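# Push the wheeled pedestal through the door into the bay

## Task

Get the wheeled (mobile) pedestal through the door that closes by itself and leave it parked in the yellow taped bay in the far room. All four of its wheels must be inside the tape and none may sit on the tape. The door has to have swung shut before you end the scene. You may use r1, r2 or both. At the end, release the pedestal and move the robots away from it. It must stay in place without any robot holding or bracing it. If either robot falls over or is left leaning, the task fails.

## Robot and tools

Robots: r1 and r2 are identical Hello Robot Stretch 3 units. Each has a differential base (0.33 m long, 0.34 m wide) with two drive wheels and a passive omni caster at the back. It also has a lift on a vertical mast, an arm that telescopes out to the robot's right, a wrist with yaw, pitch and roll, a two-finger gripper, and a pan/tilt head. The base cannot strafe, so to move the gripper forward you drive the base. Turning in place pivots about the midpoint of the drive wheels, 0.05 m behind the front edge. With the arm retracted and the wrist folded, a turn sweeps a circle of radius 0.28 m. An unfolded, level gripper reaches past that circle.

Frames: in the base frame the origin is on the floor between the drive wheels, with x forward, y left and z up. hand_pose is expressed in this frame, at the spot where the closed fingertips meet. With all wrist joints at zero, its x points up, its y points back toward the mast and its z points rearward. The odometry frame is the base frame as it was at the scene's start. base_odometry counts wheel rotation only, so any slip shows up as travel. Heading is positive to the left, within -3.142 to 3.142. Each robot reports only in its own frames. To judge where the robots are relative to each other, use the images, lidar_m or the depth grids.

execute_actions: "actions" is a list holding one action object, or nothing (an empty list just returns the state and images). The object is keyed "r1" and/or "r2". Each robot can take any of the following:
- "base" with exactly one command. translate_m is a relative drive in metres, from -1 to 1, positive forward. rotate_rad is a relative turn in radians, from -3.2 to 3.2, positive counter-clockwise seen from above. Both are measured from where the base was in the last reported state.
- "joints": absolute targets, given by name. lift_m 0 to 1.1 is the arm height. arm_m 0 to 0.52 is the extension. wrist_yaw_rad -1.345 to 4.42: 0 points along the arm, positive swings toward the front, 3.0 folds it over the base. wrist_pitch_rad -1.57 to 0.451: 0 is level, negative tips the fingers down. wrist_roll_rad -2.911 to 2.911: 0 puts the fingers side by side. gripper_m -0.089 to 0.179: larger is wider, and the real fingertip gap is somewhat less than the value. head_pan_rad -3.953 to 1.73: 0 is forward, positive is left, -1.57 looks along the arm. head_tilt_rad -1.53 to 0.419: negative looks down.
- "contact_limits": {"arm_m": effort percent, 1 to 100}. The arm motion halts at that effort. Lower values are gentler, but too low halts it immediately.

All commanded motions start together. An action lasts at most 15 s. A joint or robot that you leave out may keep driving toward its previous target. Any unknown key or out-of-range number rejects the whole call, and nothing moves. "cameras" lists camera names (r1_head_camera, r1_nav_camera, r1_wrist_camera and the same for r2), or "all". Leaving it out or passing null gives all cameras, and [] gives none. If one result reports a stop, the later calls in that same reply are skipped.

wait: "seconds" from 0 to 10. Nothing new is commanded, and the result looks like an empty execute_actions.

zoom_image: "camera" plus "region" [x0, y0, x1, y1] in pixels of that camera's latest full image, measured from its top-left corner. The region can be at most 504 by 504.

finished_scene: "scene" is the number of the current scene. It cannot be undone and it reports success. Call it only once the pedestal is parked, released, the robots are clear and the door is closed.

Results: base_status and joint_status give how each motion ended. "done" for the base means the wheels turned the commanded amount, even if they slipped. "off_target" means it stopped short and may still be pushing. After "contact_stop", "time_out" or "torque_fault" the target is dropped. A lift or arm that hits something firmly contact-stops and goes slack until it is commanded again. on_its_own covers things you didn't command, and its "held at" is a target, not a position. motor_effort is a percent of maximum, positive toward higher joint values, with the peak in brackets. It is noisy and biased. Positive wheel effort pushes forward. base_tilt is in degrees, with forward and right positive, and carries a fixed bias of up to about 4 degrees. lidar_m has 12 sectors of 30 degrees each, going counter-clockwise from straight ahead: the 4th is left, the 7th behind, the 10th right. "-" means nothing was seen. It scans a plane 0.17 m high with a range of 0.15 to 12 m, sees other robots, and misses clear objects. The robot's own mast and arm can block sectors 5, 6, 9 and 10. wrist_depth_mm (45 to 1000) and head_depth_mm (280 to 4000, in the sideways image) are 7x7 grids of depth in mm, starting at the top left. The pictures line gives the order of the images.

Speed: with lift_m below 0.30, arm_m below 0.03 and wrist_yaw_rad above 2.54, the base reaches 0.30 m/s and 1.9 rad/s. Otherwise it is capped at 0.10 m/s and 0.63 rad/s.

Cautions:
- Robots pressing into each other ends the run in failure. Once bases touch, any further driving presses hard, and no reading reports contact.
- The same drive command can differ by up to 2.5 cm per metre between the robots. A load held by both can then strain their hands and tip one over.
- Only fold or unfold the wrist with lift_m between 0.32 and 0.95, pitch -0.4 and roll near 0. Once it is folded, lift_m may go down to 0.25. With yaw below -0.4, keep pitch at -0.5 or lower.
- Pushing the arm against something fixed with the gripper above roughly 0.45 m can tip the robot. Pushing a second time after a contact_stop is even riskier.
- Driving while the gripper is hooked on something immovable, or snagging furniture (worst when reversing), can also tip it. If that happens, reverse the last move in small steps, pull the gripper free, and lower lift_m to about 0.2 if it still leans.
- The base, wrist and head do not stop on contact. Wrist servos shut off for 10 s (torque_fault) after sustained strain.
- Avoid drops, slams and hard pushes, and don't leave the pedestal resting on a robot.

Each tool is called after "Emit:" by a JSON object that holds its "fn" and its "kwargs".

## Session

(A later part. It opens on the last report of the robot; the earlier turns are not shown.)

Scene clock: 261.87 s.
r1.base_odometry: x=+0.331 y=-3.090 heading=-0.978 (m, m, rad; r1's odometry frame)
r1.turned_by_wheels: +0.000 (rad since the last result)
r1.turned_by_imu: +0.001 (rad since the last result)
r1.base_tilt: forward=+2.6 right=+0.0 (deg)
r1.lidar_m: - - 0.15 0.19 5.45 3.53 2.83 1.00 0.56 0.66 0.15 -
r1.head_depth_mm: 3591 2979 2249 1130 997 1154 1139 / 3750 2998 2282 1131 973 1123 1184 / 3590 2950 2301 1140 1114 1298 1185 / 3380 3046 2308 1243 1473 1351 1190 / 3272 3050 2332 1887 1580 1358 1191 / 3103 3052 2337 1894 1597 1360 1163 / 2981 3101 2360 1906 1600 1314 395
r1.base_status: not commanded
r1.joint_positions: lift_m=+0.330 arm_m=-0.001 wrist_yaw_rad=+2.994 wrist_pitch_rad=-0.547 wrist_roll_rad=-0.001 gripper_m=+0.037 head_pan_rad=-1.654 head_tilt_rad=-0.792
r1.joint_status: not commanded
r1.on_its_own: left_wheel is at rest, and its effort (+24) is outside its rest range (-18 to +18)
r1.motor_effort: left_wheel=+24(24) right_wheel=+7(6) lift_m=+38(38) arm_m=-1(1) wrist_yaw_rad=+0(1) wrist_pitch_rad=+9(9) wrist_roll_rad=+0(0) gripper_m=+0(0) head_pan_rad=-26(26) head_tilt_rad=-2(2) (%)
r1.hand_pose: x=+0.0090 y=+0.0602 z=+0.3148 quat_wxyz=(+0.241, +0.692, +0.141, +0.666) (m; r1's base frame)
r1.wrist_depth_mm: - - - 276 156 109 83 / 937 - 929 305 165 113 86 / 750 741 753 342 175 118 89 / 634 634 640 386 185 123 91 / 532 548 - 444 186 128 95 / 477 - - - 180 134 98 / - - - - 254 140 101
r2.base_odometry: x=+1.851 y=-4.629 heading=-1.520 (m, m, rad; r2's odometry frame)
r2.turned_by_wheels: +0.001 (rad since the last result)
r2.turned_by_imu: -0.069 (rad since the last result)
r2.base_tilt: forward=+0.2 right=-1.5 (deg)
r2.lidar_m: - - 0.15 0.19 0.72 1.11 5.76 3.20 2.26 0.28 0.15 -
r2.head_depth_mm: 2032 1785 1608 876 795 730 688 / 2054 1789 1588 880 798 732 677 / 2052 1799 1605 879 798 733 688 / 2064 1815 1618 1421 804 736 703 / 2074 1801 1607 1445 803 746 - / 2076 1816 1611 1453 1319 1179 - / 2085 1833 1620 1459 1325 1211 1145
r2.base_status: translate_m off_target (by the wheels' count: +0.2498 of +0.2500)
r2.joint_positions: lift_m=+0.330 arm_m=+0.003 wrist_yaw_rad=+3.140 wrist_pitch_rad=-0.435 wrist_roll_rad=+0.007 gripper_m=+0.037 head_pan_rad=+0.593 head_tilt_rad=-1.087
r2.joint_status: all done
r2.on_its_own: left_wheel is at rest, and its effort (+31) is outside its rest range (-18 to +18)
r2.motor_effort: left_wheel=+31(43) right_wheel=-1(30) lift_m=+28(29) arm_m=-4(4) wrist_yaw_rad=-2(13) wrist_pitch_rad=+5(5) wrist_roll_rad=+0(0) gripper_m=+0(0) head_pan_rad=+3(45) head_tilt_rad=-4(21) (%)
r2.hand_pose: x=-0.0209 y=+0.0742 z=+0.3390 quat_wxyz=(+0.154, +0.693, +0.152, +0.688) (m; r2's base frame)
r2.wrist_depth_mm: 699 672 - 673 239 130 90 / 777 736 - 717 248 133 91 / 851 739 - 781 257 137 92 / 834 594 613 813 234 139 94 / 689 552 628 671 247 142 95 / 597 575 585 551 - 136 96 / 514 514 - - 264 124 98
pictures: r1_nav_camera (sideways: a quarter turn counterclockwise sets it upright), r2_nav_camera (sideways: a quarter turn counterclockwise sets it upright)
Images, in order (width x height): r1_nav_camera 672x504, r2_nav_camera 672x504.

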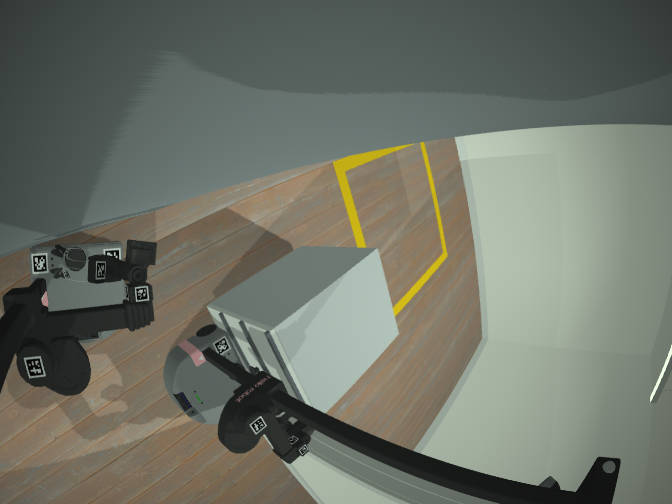

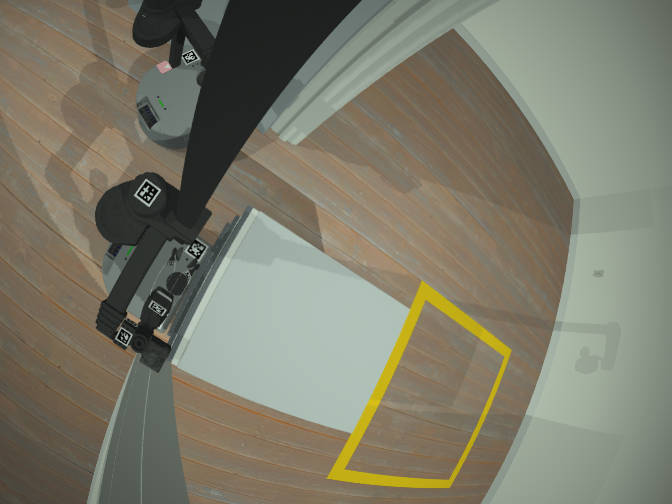

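Emit:
{"fn": "execute_actions", "kwargs": {"actions": [{"r2":{"base":{"rotate_rad":0.12}}}], "cameras": []}}

Emit:
{"fn": "execute_actions", "kwargs": {"actions": [{"r2":{"base":{"translate_m":0.3},"joints":{"head_pan_rad":0,"head_tilt_rad":-0.9}}}], "cameras": ["r2_nav_camera","r1_nav_camera","r2_head_camera"]}}

Scene clock: 263.17 s.
r1.base_odometry: x=+0.331 y=-3.090 heading=-0.978 (m, m, rad; r1's odometry frame)
r1.turned_by_wheels: +0.000 (rad since the last result)
r1.turned_by_imu: +0.000 (rad since the last result)
r1.base_tilt: forward=+2.6 right=+0.0 (deg)
r1.lidar_m: - - 0.15 0.19 5.45 3.54 2.83 1.00 0.56 0.65 0.15 -
r1.head_depth_mm: 3614 2976 2262 1125 996 1157 1141 / 3711 2979 2286 1142 979 1139 1182 / 3585 3033 2308 1143 1103 1297 1189 / 3380 3011 2334 1214 1467 1356 1192 / 3225 3057 2332 1878 1571 1357 1197 / 3122 3090 2347 1889 1578 1369 1152 / 2945 3103 2366 1876 1585 1309 395
r1.base_status: not commanded
r1.joint_positions: lift_m=+0.330 arm_m=-0.001 wrist_yaw_rad=+2.994 wrist_pitch_rad=-0.547 wrist_roll_rad=-0.001 gripper_m=+0.037 head_pan_rad=-1.654 head_tilt_rad=-0.792
r1.joint_status: not commanded
r1.on_its_own: left_wheel is at rest, and its effort (+24) is outside its rest range (-18 to +18)
r1.motor_effort: left_wheel=+24(24) right_wheel=+7(6) lift_m=+38(38) arm_m=-1(1) wrist_yaw_rad=+1(0) wrist_pitch_rad=+9(9) wrist_roll_rad=+0(0) gripper_m=+0(0) head_pan_rad=-26(26) head_tilt_rad=-2(2) (%)
r1.hand_pose: x=+0.0090 y=+0.0602 z=+0.3148 quat_wxyz=(+0.241, +0.692, +0.141, +0.666) (m; r1's base frame)
r1.wrist_depth_mm: - - - 276 156 109 84 / 927 - 912 307 165 113 86 / 754 747 751 336 176 118 89 / 636 637 649 387 186 123 92 / 536 554 - 446 185 128 94 / 474 - - - 179 134 98 / - - - - 256 139 101
r2.base_odometry: x=+1.851 y=-4.628 heading=-1.400 (m, m, rad; r2's odometry frame)
r2.turned_by_wheels: +0.119 (rad since the last result)
r2.turned_by_imu: +0.111 (rad since the last result)
r2.base_tilt: forward=+0.2 right=-1.5 (deg)
r2.lidar_m: - - 0.15 0.68 0.77 1.32 5.76 2.88 2.21 0.28 0.15 -
r2.head_depth_mm: 2051 1788 1597 878 798 728 682 / 2054 1800 1590 879 799 732 675 / 2066 1812 1605 880 799 734 693 / 2050 1805 1601 1448 803 736 830 / 2088 1807 1616 1450 1305 763 - / 2083 1826 1617 1450 1320 1200 - / 2082 1835 1619 1454 1322 1209 1142
r2.base_status: rotate_rad off_target (by the wheels' count: +0.1192 of +0.1200)
r2.joint_positions: lift_m=+0.330 arm_m=+0.003 wrist_yaw_rad=+3.118 wrist_pitch_rad=-0.435 wrist_roll_rad=+0.007 gripper_m=+0.037 head_pan_rad=+0.593 head_tilt_rad=-1.087
r2.joint_status: not commanded
r2.on_its_own: right_wheel is at rest, and its effort (+20) is outside its rest range (-18 to +18); wrist_yaw_rad is at rest, and its effort (+15) is outside its rest range (-12 to +12)
r2.motor_effort: left_wheel=-3(22) right_wheel=+20(29) lift_m=+29(29) arm_m=-4(4) wrist_yaw_rad=+15(16) wrist_pitch_rad=+5(5) wrist_roll_rad=+0(0) gripper_m=+0(1) head_pan_rad=+4(3) head_tilt_rad=-4(4) (%)
r2.hand_pose: x=-0.0159 y=+0.0742 z=+0.3390 quat_wxyz=(+0.162, +0.694, +0.144, +0.686) (m; r2's base frame)
r2.wrist_depth_mm: 796 719 - 674 671 157 104 / 850 781 - 726 731 159 105 / - 788 - 778 755 162 106 / 916 613 581 831 739 165 107 / 716 588 599 672 310 160 108 / 600 594 575 555 - 148 110 / 507 502 - - 309 154 111
pictures: none
No camera images: the call's "cameras" was empty. Leave "cameras" out to get every camera's image.

Scene clock: 267.20 s.
r1.base_odometry: x=+0.331 y=-3.090 heading=-0.978 (m, m, rad; r1's odometry frame)
r1.turned_by_wheels: +0.000 (rad since the last result)
r1.turned_by_imu: +0.001 (rad since the last result)
r1.base_tilt: forward=+2.6 right=+0.0 (deg)
r1.lidar_m: - - 0.15 0.19 5.45 3.50 2.83 1.00 0.73 0.76 0.15 -
r1.head_depth_mm: 625 719 2142 1138 1273 1257 1179 / 3706 2959 1315 964 1275 1271 1181 / 3607 2989 1407 1169 1309 1350 1189 / 3373 3009 1413 1215 1409 1351 1195 / 3271 3061 1433 1471 1565 1352 1194 / 3058 3058 2337 1890 1578 1365 1155 / 2959 3112 2374 1891 1581 1318 395
r1.base_status: not commanded
r1.joint_positions: lift_m=+0.330 arm_m=-0.001 wrist_yaw_rad=+2.994 wrist_pitch_rad=-0.547 wrist_roll_rad=-0.001 gripper_m=+0.037 head_pan_rad=-1.654 head_tilt_rad=-0.792
r1.joint_status: not commanded
r1.on_its_own: left_wheel is at rest, and its effort (+24) is outside its rest range (-18 to +18)
r1.motor_effort: left_wheel=+24(24) right_wheel=+7(6) lift_m=+38(38) arm_m=-1(1) wrist_yaw_rad=-1(2) wrist_pitch_rad=+9(9) wrist_roll_rad=+0(0) gripper_m=+0(0) head_pan_rad=-27(26) head_tilt_rad=-2(3) (%)
r1.hand_pose: x=+0.0090 y=+0.0602 z=+0.3148 quat_wxyz=(+0.241, +0.692, +0.141, +0.666) (m; r1's base frame)
r1.wrist_depth_mm: - - - 274 157 109 83 / 947 - 935 304 165 113 86 / 757 747 768 343 175 118 89 / 631 637 652 386 186 123 92 / 542 553 - 446 186 128 94 / 477 - - - 180 134 98 / - - - - 253 139 101
r2.base_odometry: x=+1.902 y=-4.924 heading=-1.399 (m, m, rad; r2's odometry frame)
r2.turned_by_wheels: +0.001 (rad since the last result)
r2.turned_by_imu: -0.026 (rad since the last result)
r2.base_tilt: forward=+0.2 right=-1.5 (deg)
r2.lidar_m: - - 0.15 0.19 0.74 0.98 6.05 0.41 0.35 0.81 0.15 -
r2.head_depth_mm: 2390 2310 1909 1644 1422 1258 1132 / 2394 2339 1929 1638 1377 801 695 / 2419 2353 1929 1646 878 777 696 / 2466 2356 1947 1649 877 778 698 / 2475 2364 1937 1654 879 775 697 / 2485 2347 1956 1654 881 778 700 / 2502 2372 1953 1648 1414 808 700
r2.base_status: translate_m off_target (by the wheels' count: +0.2998 of +0.3000)
r2.joint_positions: lift_m=+0.330 arm_m=+0.003 wrist_yaw_rad=+3.140 wrist_pitch_rad=-0.435 wrist_roll_rad=+0.007 gripper_m=+0.037 head_pan_rad=+0.007 head_tilt_rad=-0.902
r2.joint_status: all done
r2.on_its_own: left_wheel is at rest, and its effort (+30) is outside its rest range (-18 to +18)
r2.motor_effort: left_wheel=+30(41) right_wheel=+0(30) lift_m=+29(29) arm_m=-4(4) wrist_yaw_rad=-2(14) wrist_pitch_rad=+5(4) wrist_roll_rad=+0(0) gripper_m=+0(0) head_pan_rad=-4(46) head_tilt_rad=+1(9) (%)
r2.hand_pose: x=-0.0209 y=+0.0742 z=+0.3390 quat_wxyz=(+0.154, +0.693, +0.152, +0.688) (m; r2's base frame)
r2.wrist_depth_mm: 588 660 - - 238 131 90 / 776 721 - - 248 133 91 / 774 798 - - 258 136 93 / 621 715 842 825 235 139 94 / 613 683 694 659 247 142 95 / 603 581 574 551 - 136 97 / 509 508 - - 263 124 98
pictures: r1_nav_camera (sideways: a quarter turn counterclockwise sets it upright), r2_head_camera (sideways: a quarter turn clockwise sets it upright), r2_nav_camera (sideways: a quarter turn counterclockwise sets it upright)
Images, in order (width x height): r1_nav_camera 672x504, r2_head_camera 896x504, r2_nav_camera 672x504.

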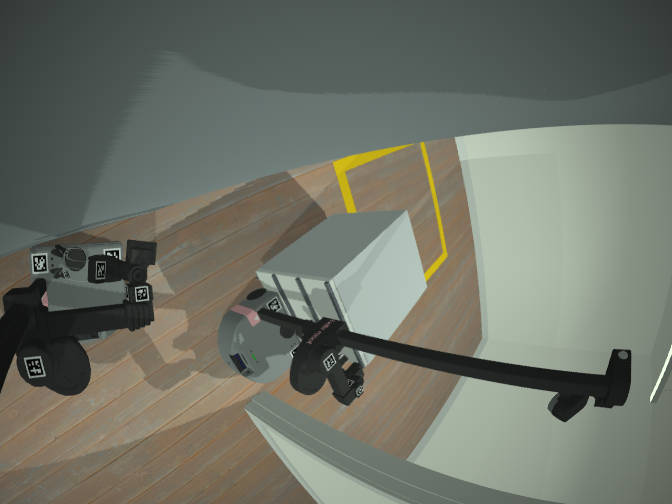

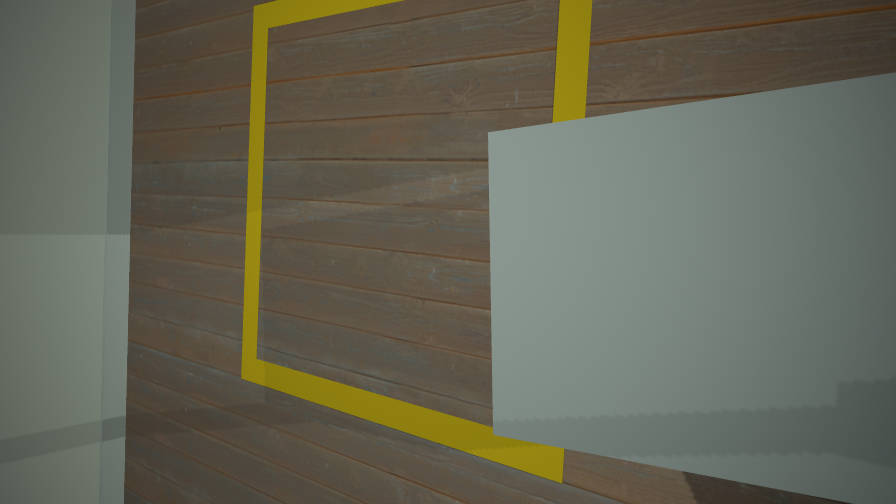

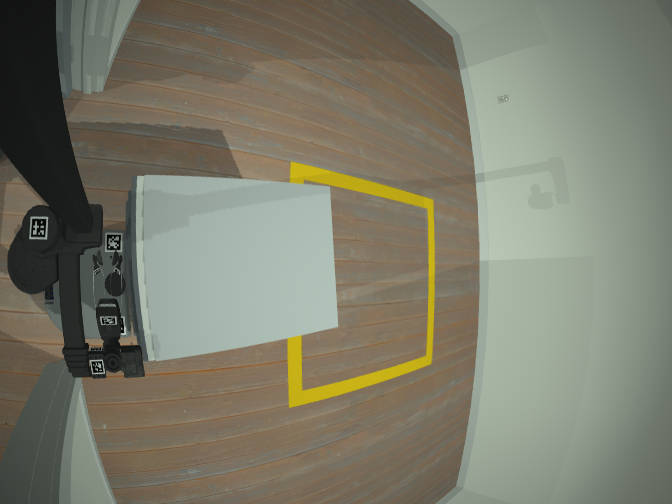

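Emit:
{"fn": "execute_actions", "kwargs": {"actions": []}}

Scene clock: 267.77 s.
r1.base_odometry: x=+0.331 y=-3.090 heading=-0.978 (m, m, rad; r1's odometry frame)
r1.turned_by_wheels: +0.000 (rad since the last result)
r1.turned_by_imu: +0.000 (rad since the last result)
r1.base_tilt: forward=+2.6 right=+0.0 (deg)
r1.lidar_m: - - 0.15 0.19 5.45 3.53 2.84 1.00 0.73 0.76 0.15 -
r1.head_depth_mm: 624 720 2141 1142 1272 1249 1183 / 3709 2993 1316 965 1277 1275 1184 / 3598 2994 1413 1165 1307 1349 1188 / 3418 3010 1416 1207 1421 1356 1192 / 3231 3036 1434 1475 1584 1361 1189 / 3122 3127 2348 1883 1581 1362 1157 / 2947 3108 2366 1906 1602 1320 395
r1.base_status: not commanded
r1.joint_positions: lift_m=+0.330 arm_m=-0.001 wrist_yaw_rad=+2.994 wrist_pitch_rad=-0.547 wrist_roll_rad=-0.001 gripper_m=+0.037 head_pan_rad=-1.654 head_tilt_rad=-0.792
r1.joint_status: not commanded
r1.on_its_own: left_wheel is at rest, and its effort (+24) is outside its rest range (-18 to +18)
r1.motor_effort: left_wheel=+24(24) right_wheel=+7(6) lift_m=+39(38) arm_m=-1(1) wrist_yaw_rad=+0(2) wrist_pitch_rad=+9(9) wrist_roll_rad=+0(0) gripper_m=+0(0) head_pan_rad=-26(26) head_tilt_rad=-2(3) (%)
r1.hand_pose: x=+0.0090 y=+0.0602 z=+0.3148 quat_wxyz=(+0.241, +0.692, +0.141, +0.666) (m; r1's base frame)
r1.wrist_depth_mm: - - - 275 156 109 84 / 958 - 938 307 165 113 86 / 758 755 748 341 175 118 89 / 634 625 647 388 187 123 92 / 537 543 - 445 186 129 95 / 465 - - - 180 134 98 / - - - - 253 139 101
r2.base_odometry: x=+1.902 y=-4.924 heading=-1.399 (m, m, rad; r2's odometry frame)
r2.turned_by_wheels: +0.000 (rad since the last result)
r2.turned_by_imu: +0.000 (rad since the last result)
r2.base_tilt: forward=+0.2 right=-1.5 (deg)
r2.lidar_m: - - 0.15 0.19 0.74 0.98 6.06 0.41 0.35 0.81 0.15 -
r2.head_depth_mm: 2391 2326 1926 1645 1422 1258 1129 / 2423 2345 1921 1639 1379 801 694 / 2400 2340 1941 1645 877 776 695 / 2428 2358 1943 1647 880 776 697 / 2454 2376 1933 1658 879 777 697 / 2500 2378 1948 1657 879 779 699 / 2510 2377 1945 1664 1410 806 698
r2.base_status: translate_m off_target (by the wheels' count: +0.2998 of +0.3000)
r2.joint_positions: lift_m=+0.330 arm_m=+0.003 wrist_yaw_rad=+3.140 wrist_pitch_rad=-0.435 wrist_roll_rad=+0.007 gripper_m=+0.037 head_pan_rad=+0.007 head_tilt_rad=-0.902
r2.joint_status: all done
r2.on_its_own: left_wheel is at rest, and its effort (+29) is outside its rest range (-18 to +18)
r2.motor_effort: left_wheel=+29(41) right_wheel=+0(30) lift_m=+29(29) arm_m=-4(4) wrist_yaw_rad=-2(14) wrist_pitch_rad=+5(4) wrist_roll_rad=+0(0) gripper_m=+0(0) head_pan_rad=-6(46) head_tilt_rad=+1(9) (%)
r2.hand_pose: x=-0.0209 y=+0.0742 z=+0.3390 quat_wxyz=(+0.154, +0.693, +0.152, +0.688) (m; r2's base frame)
r2.wrist_depth_mm: 596 664 - - 238 130 90 / 777 740 - - 249 133 91 / 764 771 - - 255 136 92 / 618 717 825 821 233 139 94 / 606 690 708 663 246 143 96 / 601 582 588 551 - 136 97 / 507 506 - - 260 124 99
pictures: r1_head_camera (sideways: a quarter turn clockwise sets it upright), r1_nav_camera (sideways: a quarter turn counterclockwise sets it upright), r1_wrist_camera, r2_head_camera (sideways: a quarter turn clockwise sets it upright), r2_nav_camera (sideways: a quarter turn counterclockwise sets it upright), r2_wrist_camera
Images, in order (width x height): r1_head_camera 896x504, r1_nav_camera 672x504, r1_wrist_camera 644x364, r2_head_camera 896x504, r2_nav_camera 672x504, r2_wrist_camera 644x364.

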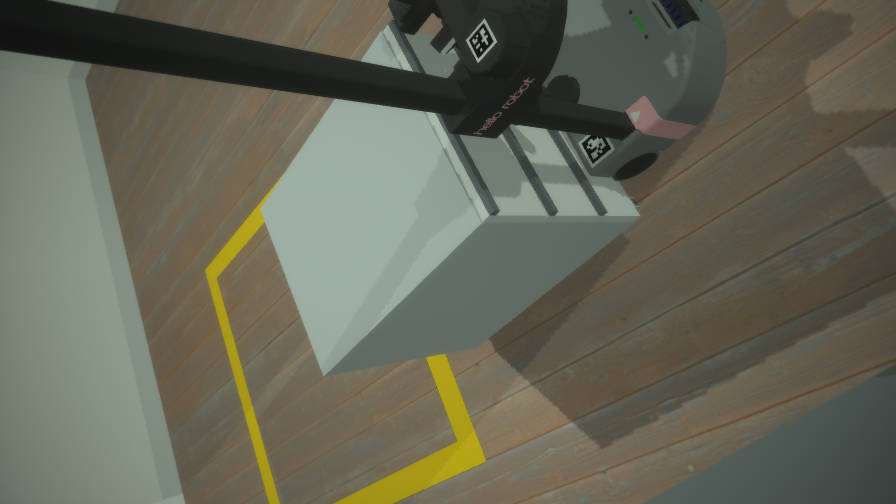

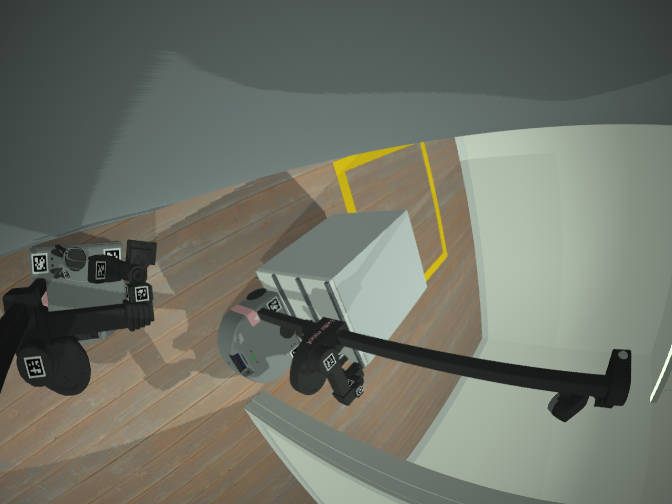

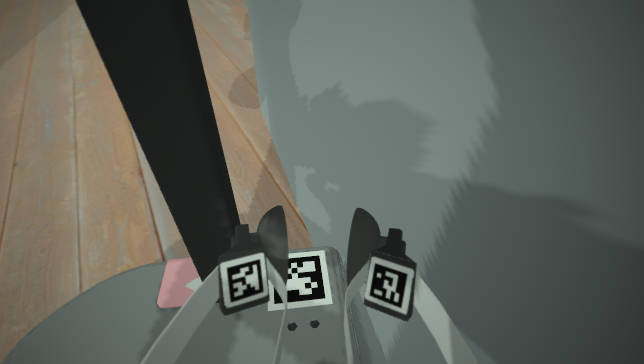

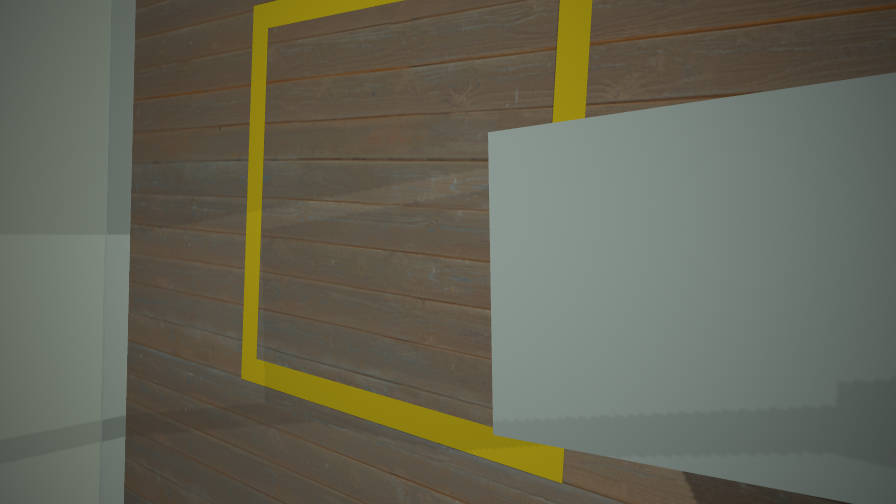

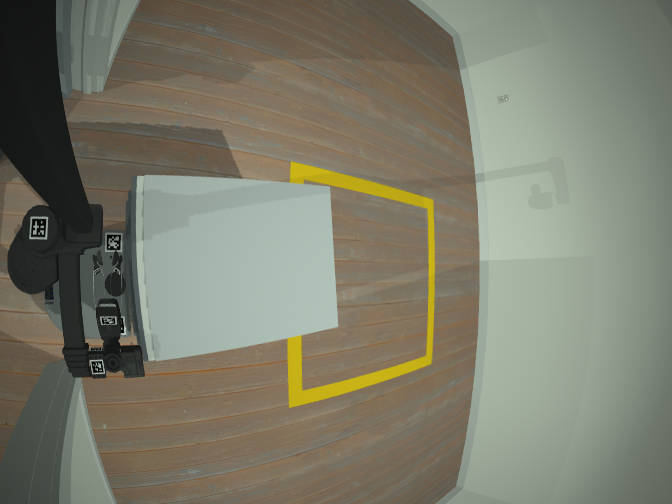

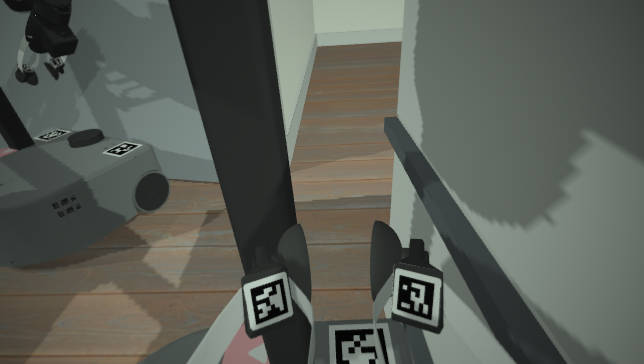

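Emit:
{"fn": "execute_actions", "kwargs": {"actions": [{"r2":{"base":{"translate_m":0.4}}}], "cameras": ["r1_head_camera","r2_head_camera","r2_nav_camera"]}}

Scene clock: 273.20 s.
r1.base_odometry: x=+0.331 y=-3.090 heading=-0.978 (m, m, rad; r1's odometry frame)
r1.turned_by_wheels: +0.000 (rad since the last result)
r1.turned_by_imu: +0.001 (rad since the last result)
r1.base_tilt: forward=+2.6 right=+0.0 (deg)
r1.lidar_m: - - 0.15 0.19 5.44 3.52 2.83 1.00 1.01 1.05 0.15 -
r1.head_depth_mm: 3573 2951 2270 1844 1551 1344 1178 / 3723 3009 2147 1848 1529 1342 1179 / 3596 2992 1303 1584 1499 1353 1181 / 971 1637 1253 1507 1538 1351 1190 / 3262 3062 1429 1553 1580 1356 1197 / 3103 3087 1591 1840 1584 1367 1161 / 2933 3120 2347 1896 1600 1314 396
r1.base_status: not commanded
r1.joint_positions: lift_m=+0.330 arm_m=-0.001 wrist_yaw_rad=+2.994 wrist_pitch_rad=-0.547 wrist_roll_rad=-0.001 gripper_m=+0.037 head_pan_rad=-1.654 head_tilt_rad=-0.792
r1.joint_status: not commanded
r1.on_its_own: left_wheel is at rest, and its effort (+23) is outside its rest range (-18 to +18)
r1.motor_effort: left_wheel=+23(24) right_wheel=+7(6) lift_m=+39(38) arm_m=-1(1) wrist_yaw_rad=-1(0) wrist_pitch_rad=+9(9) wrist_roll_rad=+0(0) gripper_m=+0(1) head_pan_rad=-26(26) head_tilt_rad=-2(3) (%)
r1.hand_pose: x=+0.0090 y=+0.0602 z=+0.3148 quat_wxyz=(+0.241, +0.692, +0.141, +0.666) (m; r1's base frame)
r1.wrist_depth_mm: - - - 277 156 109 84 / 955 - 929 304 165 113 86 / 763 738 758 339 176 118 89 / 621 644 638 387 187 123 92 / 547 554 - 442 186 128 95 / 476 - - - 179 134 98 / - - - - 254 139 101
r2.base_odometry: x=+1.971 y=-5.318 heading=-1.399 (m, m, rad; r2's odometry frame)
r2.turned_by_wheels: +0.001 (rad since the last result)
r2.turned_by_imu: +0.004 (rad since the last result)
r2.base_tilt: forward=+0.2 right=-1.6 (deg)
r2.lidar_m: - - 0.15 0.19 0.91 0.97 6.42 0.65 0.85 2.18 0.15 -
r2.head_depth_mm: 2021 2245 1918 1644 1420 1260 1131 / 2055 2254 1927 1639 1404 1223 714 / 2074 2283 1932 1640 875 777 696 / 2084 2290 1940 1647 878 776 697 / 2089 2269 1945 1650 879 779 696 / 2110 2296 1943 1650 880 780 698 / 2124 2310 1942 1658 1393 791 700
r2.base_status: translate_m off_target (by the wheels' count: +0.3999 of +0.4000)
r2.joint_positions: lift_m=+0.330 arm_m=+0.003 wrist_yaw_rad=+3.143 wrist_pitch_rad=-0.435 wrist_roll_rad=+0.007 gripper_m=+0.037 head_pan_rad=+0.007 head_tilt_rad=-0.902
r2.joint_status: not commanded
r2.on_its_own: left_wheel is at rest, and its effort (+24) is outside its rest range (-18 to +18)
r2.motor_effort: left_wheel=+24(49) right_wheel=+4(11) lift_m=+29(29) arm_m=-4(4) wrist_yaw_rad=-4(4) wrist_pitch_rad=+5(4) wrist_roll_rad=+0(0) gripper_m=+0(0) head_pan_rad=-5(6) head_tilt_rad=+1(1) (%)
r2.hand_pose: x=-0.0215 y=+0.0742 z=+0.3390 quat_wxyz=(+0.153, +0.692, +0.153, +0.688) (m; r2's base frame)
r2.wrist_depth_mm: 687 858 - - 244 132 91 / 730 879 - - 252 135 92 / 794 862 - - 262 137 93 / 841 849 869 832 234 140 95 / 721 713 695 666 250 143 96 / 601 582 570 554 - 137 97 / 510 502 - - 262 125 99
pictures: r1_head_camera (sideways: a quarter turn clockwise sets it upright), r2_head_camera (sideways: a quarter turn clockwise sets it upright), r2_nav_camera (sideways: a quarter turn counterclockwise sets it upright)
Images, in order (width x height): r1_head_camera 896x504, r2_head_camera 896x504, r2_nav_camera 672x504.

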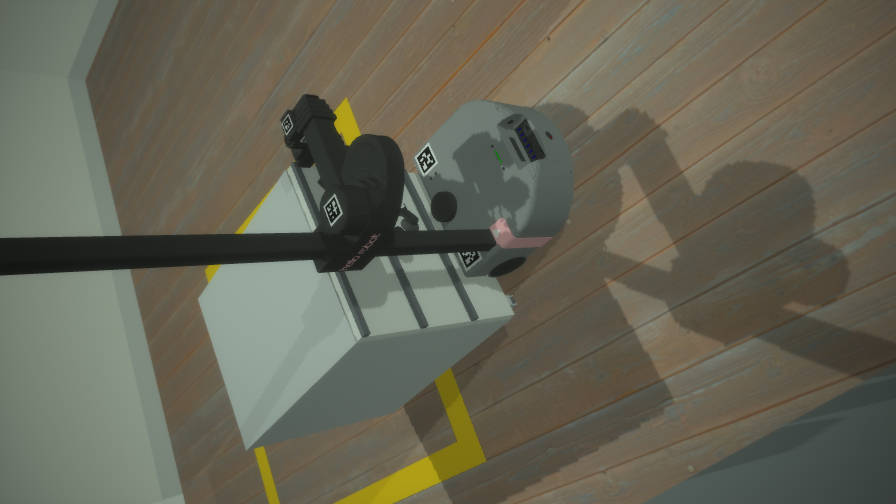

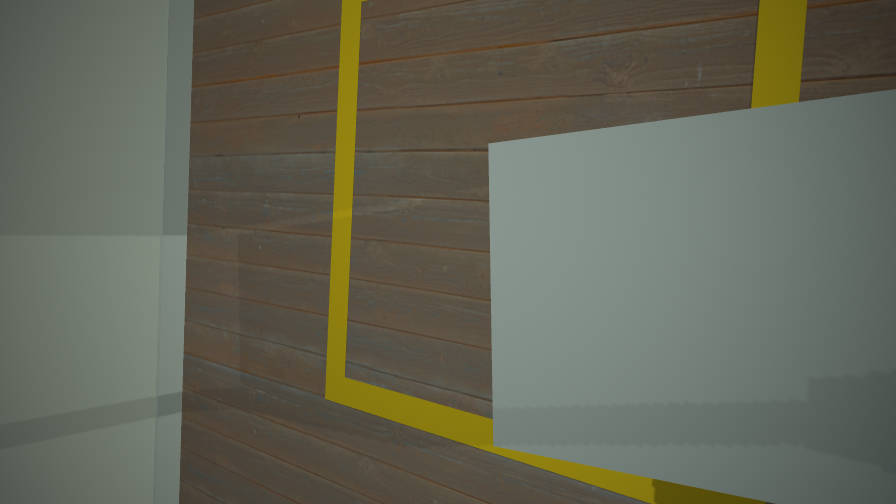

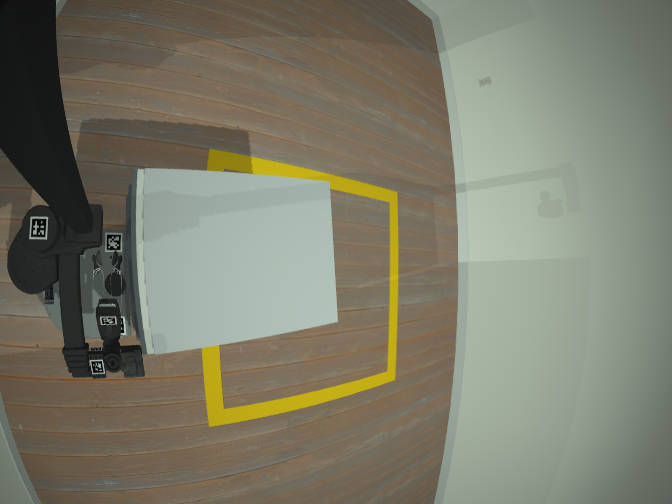

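Emit:
{"fn": "execute_actions", "kwargs": {"actions": [{"r2":{"base":{"translate_m":0.35}}}], "cameras": ["r1_head_camera","r2_head_camera","r2_nav_camera"]}}

Scene clock: 278.00 s.
r1.base_odometry: x=+0.331 y=-3.090 heading=-0.978 (m, m, rad; r1's odometry frame)
r1.turned_by_wheels: +0.000 (rad since the last result)
r1.turned_by_imu: +0.001 (rad since the last result)
r1.base_tilt: forward=+2.6 right=+0.0 (deg)
r1.lidar_m: - - 0.15 0.19 5.46 3.53 2.83 1.00 1.01 1.36 0.15 -
r1.head_depth_mm: 3575 2928 2260 1838 1552 1334 1181 / 3714 2989 2278 1855 1561 1351 1182 / 3615 3006 2292 1822 1565 1353 1186 / 3421 3035 1831 1745 1570 1354 1188 / 3237 1715 1664 1779 1578 1354 1195 / 3084 1881 1661 1838 1585 1362 1153 / 2953 2875 2148 1909 1591 1313 395
r1.base_status: not commanded
r1.joint_positions: lift_m=+0.330 arm_m=-0.001 wrist_yaw_rad=+2.994 wrist_pitch_rad=-0.547 wrist_roll_rad=-0.001 gripper_m=+0.037 head_pan_rad=-1.654 head_tilt_rad=-0.792
r1.joint_status: not commanded
r1.on_its_own: left_wheel is at rest, and its effort (+24) is outside its rest range (-18 to +18)
r1.motor_effort: left_wheel=+24(24) right_wheel=+7(6) lift_m=+38(38) arm_m=-1(1) wrist_yaw_rad=-2(1) wrist_pitch_rad=+9(9) wrist_roll_rad=+0(0) gripper_m=+0(0) head_pan_rad=-27(26) head_tilt_rad=-2(3) (%)
r1.hand_pose: x=+0.0090 y=+0.0602 z=+0.3148 quat_wxyz=(+0.241, +0.692, +0.141, +0.666) (m; r1's base frame)
r1.wrist_depth_mm: - - - 276 156 109 84 / 941 - 919 304 165 113 86 / 765 757 760 340 175 118 89 / 625 639 649 381 187 123 91 / 544 542 - 450 186 128 95 / 475 - - - 180 135 98 / - - - - 254 139 101
r2.base_odometry: x=+2.031 y=-5.662 heading=-1.398 (m, m, rad; r2's odometry frame)
r2.turned_by_wheels: +0.001 (rad since the last result)
r2.turned_by_imu: +0.004 (rad since the last result)
r2.base_tilt: forward=+0.2 right=-1.5 (deg)
r2.lidar_m: - - 0.15 0.19 1.25 1.15 6.79 0.97 1.37 2.19 2.30 -
r2.head_depth_mm: 1707 1977 1928 1638 1417 1260 1130 / 1717 1976 1932 1645 1432 1239 1085 / 1738 2008 1929 1642 877 775 694 / 1750 2020 1934 1639 880 777 697 / 1757 2047 1943 1643 877 777 697 / 1779 2055 1947 1655 882 779 698 / 1802 2076 1973 1653 915 780 702
r2.base_status: translate_m off_target (by the wheels' count: +0.3498 of +0.3500)
r2.joint_positions: lift_m=+0.330 arm_m=+0.003 wrist_yaw_rad=+3.140 wrist_pitch_rad=-0.435 wrist_roll_rad=+0.007 gripper_m=+0.037 head_pan_rad=+0.007 head_tilt_rad=-0.902
r2.joint_status: not commanded
r2.on_its_own: left_wheel is at rest, and its effort (+30) is outside its rest range (-18 to +18)
r2.motor_effort: left_wheel=+30(43) right_wheel=+0(13) lift_m=+29(29) arm_m=-4(3) wrist_yaw_rad=-1(5) wrist_pitch_rad=+5(4) wrist_roll_rad=+0(0) gripper_m=+0(0) head_pan_rad=-5(5) head_tilt_rad=+1(1) (%)
r2.hand_pose: x=-0.0209 y=+0.0742 z=+0.3390 quat_wxyz=(+0.154, +0.693, +0.152, +0.688) (m; r2's base frame)
r2.wrist_depth_mm: - - - - 240 131 90 / - - - - 250 133 91 / 974 - - - 257 136 92 / 872 889 879 825 236 139 94 / 724 720 692 661 245 143 95 / 603 580 579 559 - 136 97 / 503 509 - - 262 124 98
pictures: r1_head_camera (sideways: a quarter turn clockwise sets it upright), r2_head_camera (sideways: a quarter turn clockwise sets it upright), r2_nav_camera (sideways: a quarter turn counterclockwise sets it upright)
Images, in order (width x height): r1_head_camera 896x504, r2_head_camera 896x504, r2_nav_camera 672x504.

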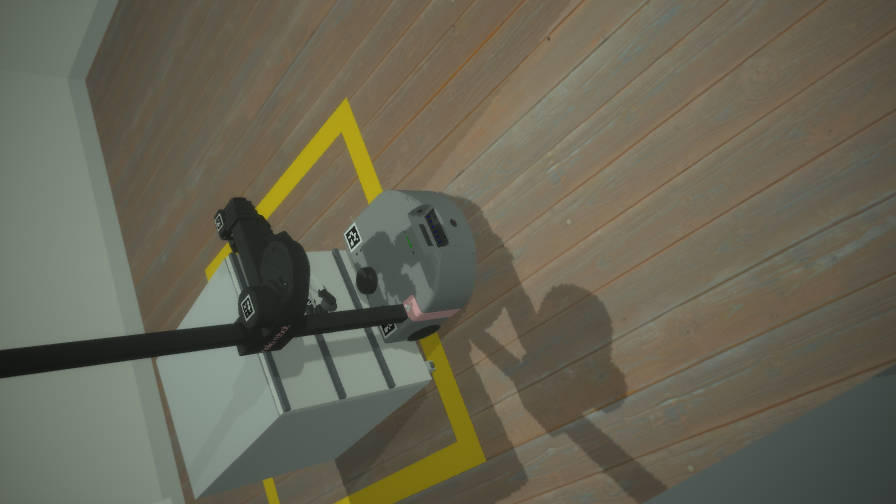

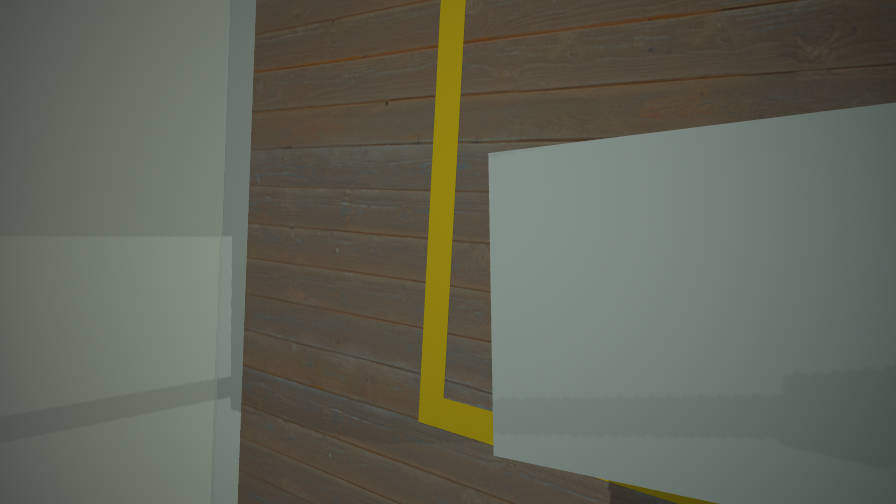

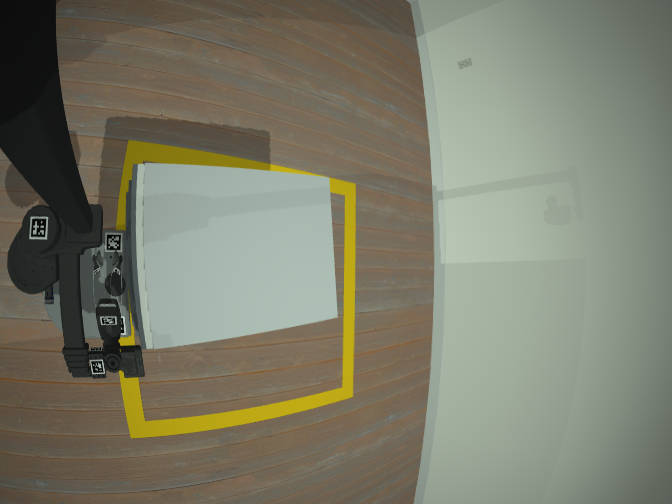

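Emit:
{"fn": "execute_actions", "kwargs": {"actions": [{"r2":{"base":{"translate_m":0.13}},"r1":{"joints":{"head_pan_rad":-1.4}}}], "cameras": ["r1_head_camera"]}}

Emit:
{"fn": "execute_actions", "kwargs": {"actions": [{"r2":{"base":{"translate_m":-0.35},"joints":{"head_tilt_rad":-1.1,"lift_m":0.27}}}], "cameras": ["r1_head_camera","r2_head_camera","r2_nav_camera"]}}

Scene clock: 280.63 s.
r1.base_odometry: x=+0.331 y=-3.090 heading=-0.978 (m, m, rad; r1's odometry frame)
r1.turned_by_wheels: +0.000 (rad since the last result)
r1.turned_by_imu: +0.001 (rad since the last result)
r1.base_tilt: forward=+2.6 right=+0.1 (deg)
r1.lidar_m: - - 0.15 0.19 5.44 3.52 2.84 1.00 1.01 1.48 0.15 -
r1.head_depth_mm: 3359 3282 2459 1924 1599 1363 1195 / 3312 3291 2342 1828 1600 1374 1199 / 3187 3144 1892 1812 1610 1379 1205 / 3044 1944 1780 1894 1629 1387 1210 / 3004 2075 2115 1988 1623 1396 1189 / 2903 3161 2524 1980 1639 438 399 / 2871 3094 2524 341 319 308 299
r1.base_status: not commanded
r1.joint_positions: lift_m=+0.330 arm_m=-0.001 wrist_yaw_rad=+2.994 wrist_pitch_rad=-0.547 wrist_roll_rad=-0.001 gripper_m=+0.037 head_pan_rad=-1.450 head_tilt_rad=-0.750
r1.joint_status: head_pan_rad off_target (ended at -1.450, target -1.400)
r1.motor_effort: left_wheel=+17(23) right_wheel=+8(10) lift_m=+39(39) arm_m=-1(1) wrist_yaw_rad=+0(1) wrist_pitch_rad=+9(9) wrist_roll_rad=+0(0) gripper_m=+0(0) head_pan_rad=+28(60) head_tilt_rad=-16(16) (%)
r1.hand_pose: x=+0.0090 y=+0.0602 z=+0.3148 quat_wxyz=(+0.241, +0.692, +0.141, +0.666) (m; r1's base frame)
r1.wrist_depth_mm: - - - 277 156 109 83 / 930 - 891 307 165 113 86 / 764 746 761 344 175 118 89 / 642 635 640 389 186 123 91 / 549 550 - 445 187 128 94 / 479 - - - 180 134 98 / - - - - 255 139 101
r2.base_odometry: x=+2.054 y=-5.790 heading=-1.397 (m, m, rad; r2's odometry frame)
r2.turned_by_wheels: +0.001 (rad since the last result)
r2.turned_by_imu: +0.002 (rad since the last result)
r2.base_tilt: forward=+0.2 right=-1.5 (deg)
r2.lidar_m: - - 0.15 0.19 1.43 1.25 1.12 1.09 1.57 2.20 2.32 -
r2.head_depth_mm: 1591 1827 1928 1644 1424 1261 1129 / 1609 1848 1936 1647 1429 1242 1100 / 1614 1867 1938 1640 876 774 696 / 1620 1882 1948 1655 878 777 696 / 1639 1895 1944 1654 880 778 696 / 1656 1918 1961 1656 882 779 699 / 1676 1937 1951 1654 916 780 701
r2.base_status: translate_m off_target (by the wheels' count: +0.1298 of +0.1300)
r2.joint_positions: lift_m=+0.330 arm_m=+0.003 wrist_yaw_rad=+3.140 wrist_pitch_rad=-0.435 wrist_roll_rad=+0.007 gripper_m=+0.037 head_pan_rad=+0.007 head_tilt_rad=-0.902
r2.joint_status: not commanded
r2.on_its_own: left_wheel is at rest, and its effort (+30) is outside its rest range (-18 to +18)
r2.motor_effort: left_wheel=+30(51) right_wheel=+0(9) lift_m=+29(29) arm_m=-4(3) wrist_yaw_rad=-2(2) wrist_pitch_rad=+5(4) wrist_roll_rad=+0(0) gripper_m=+0(0) head_pan_rad=-5(6) head_tilt_rad=+1(0) (%)
r2.hand_pose: x=-0.0209 y=+0.0742 z=+0.3390 quat_wxyz=(+0.154, +0.693, +0.152, +0.688) (m; r2's base frame)
r2.wrist_depth_mm: - - - - 240 130 90 / - - - - 249 133 91 / - - - - 259 136 92 / 897 873 862 825 235 139 94 / 740 708 694 656 244 142 95 / 587 583 585 555 - 136 97 / 506 507 - - 260 124 99
pictures: r1_head_camera (sideways: a quarter turn clockwise sets it upright)
Images, in order (width x height): r1_head_camera 896x504.

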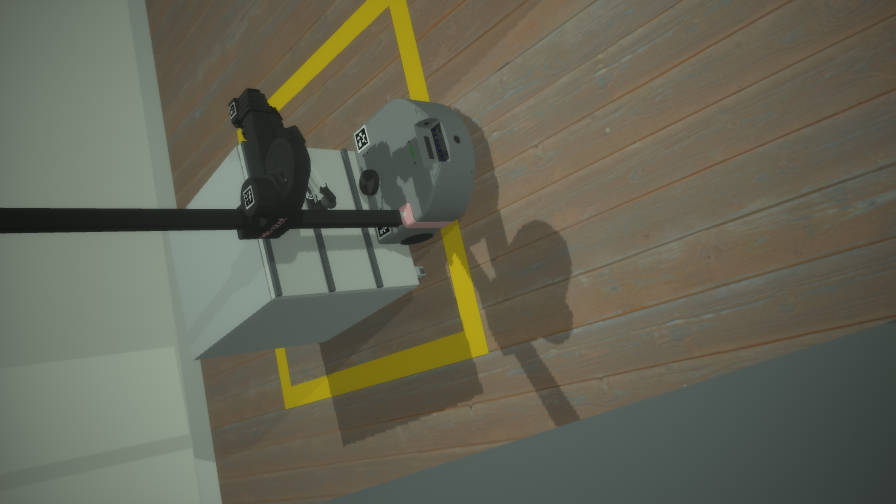

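Scene clock: 283.70 s.
r1.base_odometry: x=+0.331 y=-3.090 heading=-0.978 (m, m, rad; r1's odometry frame)
r1.turned_by_wheels: +0.000 (rad since the last result)
r1.turned_by_imu: +0.001 (rad since the last result)
r1.base_tilt: forward=+2.6 right=+0.1 (deg)
r1.lidar_m: - - 0.15 0.19 5.42 3.53 2.83 1.00 1.01 1.16 0.15 -
r1.head_depth_mm: 3416 3289 2408 1877 1558 1368 1194 / 3201 3160 2429 1612 1533 1370 1203 / 3178 1942 1823 1696 1585 1383 1204 / 3106 2038 1817 1958 1617 1385 1205 / 3016 2070 2106 1970 1646 1395 1184 / 2920 3098 2495 1974 1631 438 400 / 2844 3109 2525 341 320 307 299
r1.base_status: not commanded
r1.joint_positions: lift_m=+0.330 arm_m=-0.001 wrist_yaw_rad=+2.994 wrist_pitch_rad=-0.547 wrist_roll_rad=-0.001 gripper_m=+0.037 head_pan_rad=-1.450 head_tilt_rad=-0.750
r1.joint_status: not commanded
r1.motor_effort: left_wheel=+17(17) right_wheel=+8(9) lift_m=+39(38) arm_m=-1(1) wrist_yaw_rad=-1(1) wrist_pitch_rad=+9(9) wrist_roll_rad=+0(0) gripper_m=+0(0) head_pan_rad=+28(29) head_tilt_rad=-16(16) (%)
r1.hand_pose: x=+0.0090 y=+0.0602 z=+0.3148 quat_wxyz=(+0.241, +0.692, +0.141, +0.666) (m; r1's base frame)
r1.wrist_depth_mm: - - - 276 156 109 84 / 932 - 934 305 165 113 86 / 760 749 748 343 175 118 89 / 633 638 642 384 185 122 91 / 546 556 - 445 185 128 94 / 478 - - - 179 134 98 / - - - - 253 139 101
r2.base_odometry: x=+1.993 y=-5.446 heading=-1.397 (m, m, rad; r2's odometry frame)
r2.turned_by_wheels: +0.000 (rad since the last result)
r2.turned_by_imu: -0.001 (rad since the last result)
r2.base_tilt: forward=+0.2 right=-1.5 (deg)
r2.lidar_m: 0.40 0.42 2.63 2.36 0.98 1.02 6.57 0.77 1.05 2.18 2.30 0.43
r2.head_depth_mm: 2006 1787 1592 1430 1308 1195 1117 / 2016 1794 1599 1423 1307 1197 1129 / 2017 1737 976 881 1116 1200 1130 / 2029 1104 981 883 1115 1210 1135 / 2034 1107 986 886 1116 1208 1141 / 2058 1111 991 890 1221 1204 1112 / 2055 1846 1619 1416 1331 1216 1114
r2.base_status: done
r2.joint_positions: lift_m=+0.270 arm_m=+0.003 wrist_yaw_rad=+3.140 wrist_pitch_rad=-0.435 wrist_roll_rad=+0.007 gripper_m=+0.037 head_pan_rad=+0.007 head_tilt_rad=-1.087
r2.joint_status: all done
r2.motor_effort: left_wheel=+0(21) right_wheel=+1(3) lift_m=+28(27) arm_m=-4(4) wrist_yaw_rad=-2(3) wrist_pitch_rad=+5(5) wrist_roll_rad=+0(0) gripper_m=+0(1) head_pan_rad=-5(5) head_tilt_rad=-3(19) (%)
r2.hand_pose: x=-0.0208 y=+0.0742 z=+0.2790 quat_wxyz=(+0.154, +0.693, +0.152, +0.688) (m; r2's base frame)
r2.wrist_depth_mm: 752 - - - - - - / 764 - - - - - - / 806 - - 972 933 892 847 / 810 791 756 734 714 677 661 / 625 618 603 577 578 560 537 / 526 510 528 - - 472 457 / 445 - - - 401 405 401
pictures: r1_head_camera (sideways: a quarter turn clockwise sets it upright), r2_head_camera (sideways: a quarter turn clockwise sets it upright), r2_nav_camera (sideways: a quarter turn counterclockwise sets it upright)
Images, in order (width x height): r1_head_camera 896x504, r2_head_camera 896x504, r2_nav_camera 672x504.

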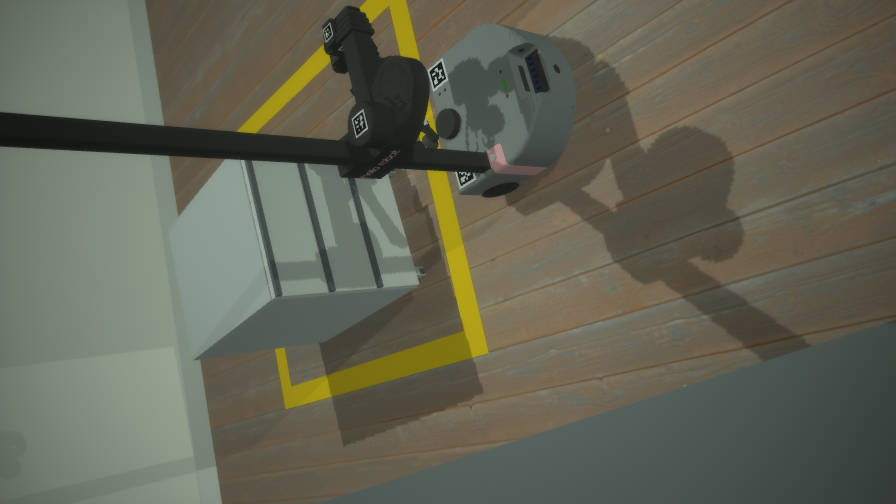

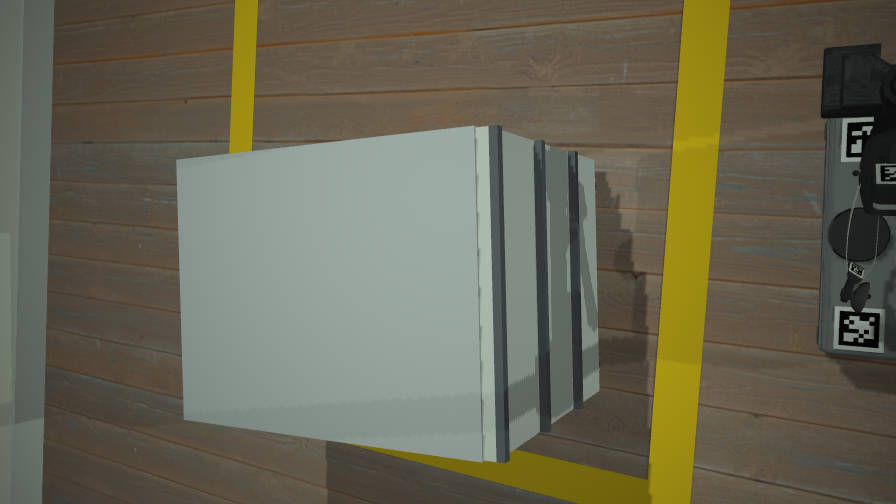

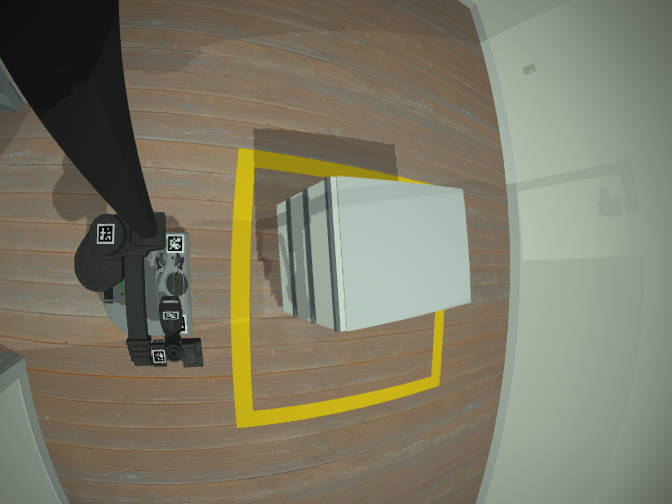

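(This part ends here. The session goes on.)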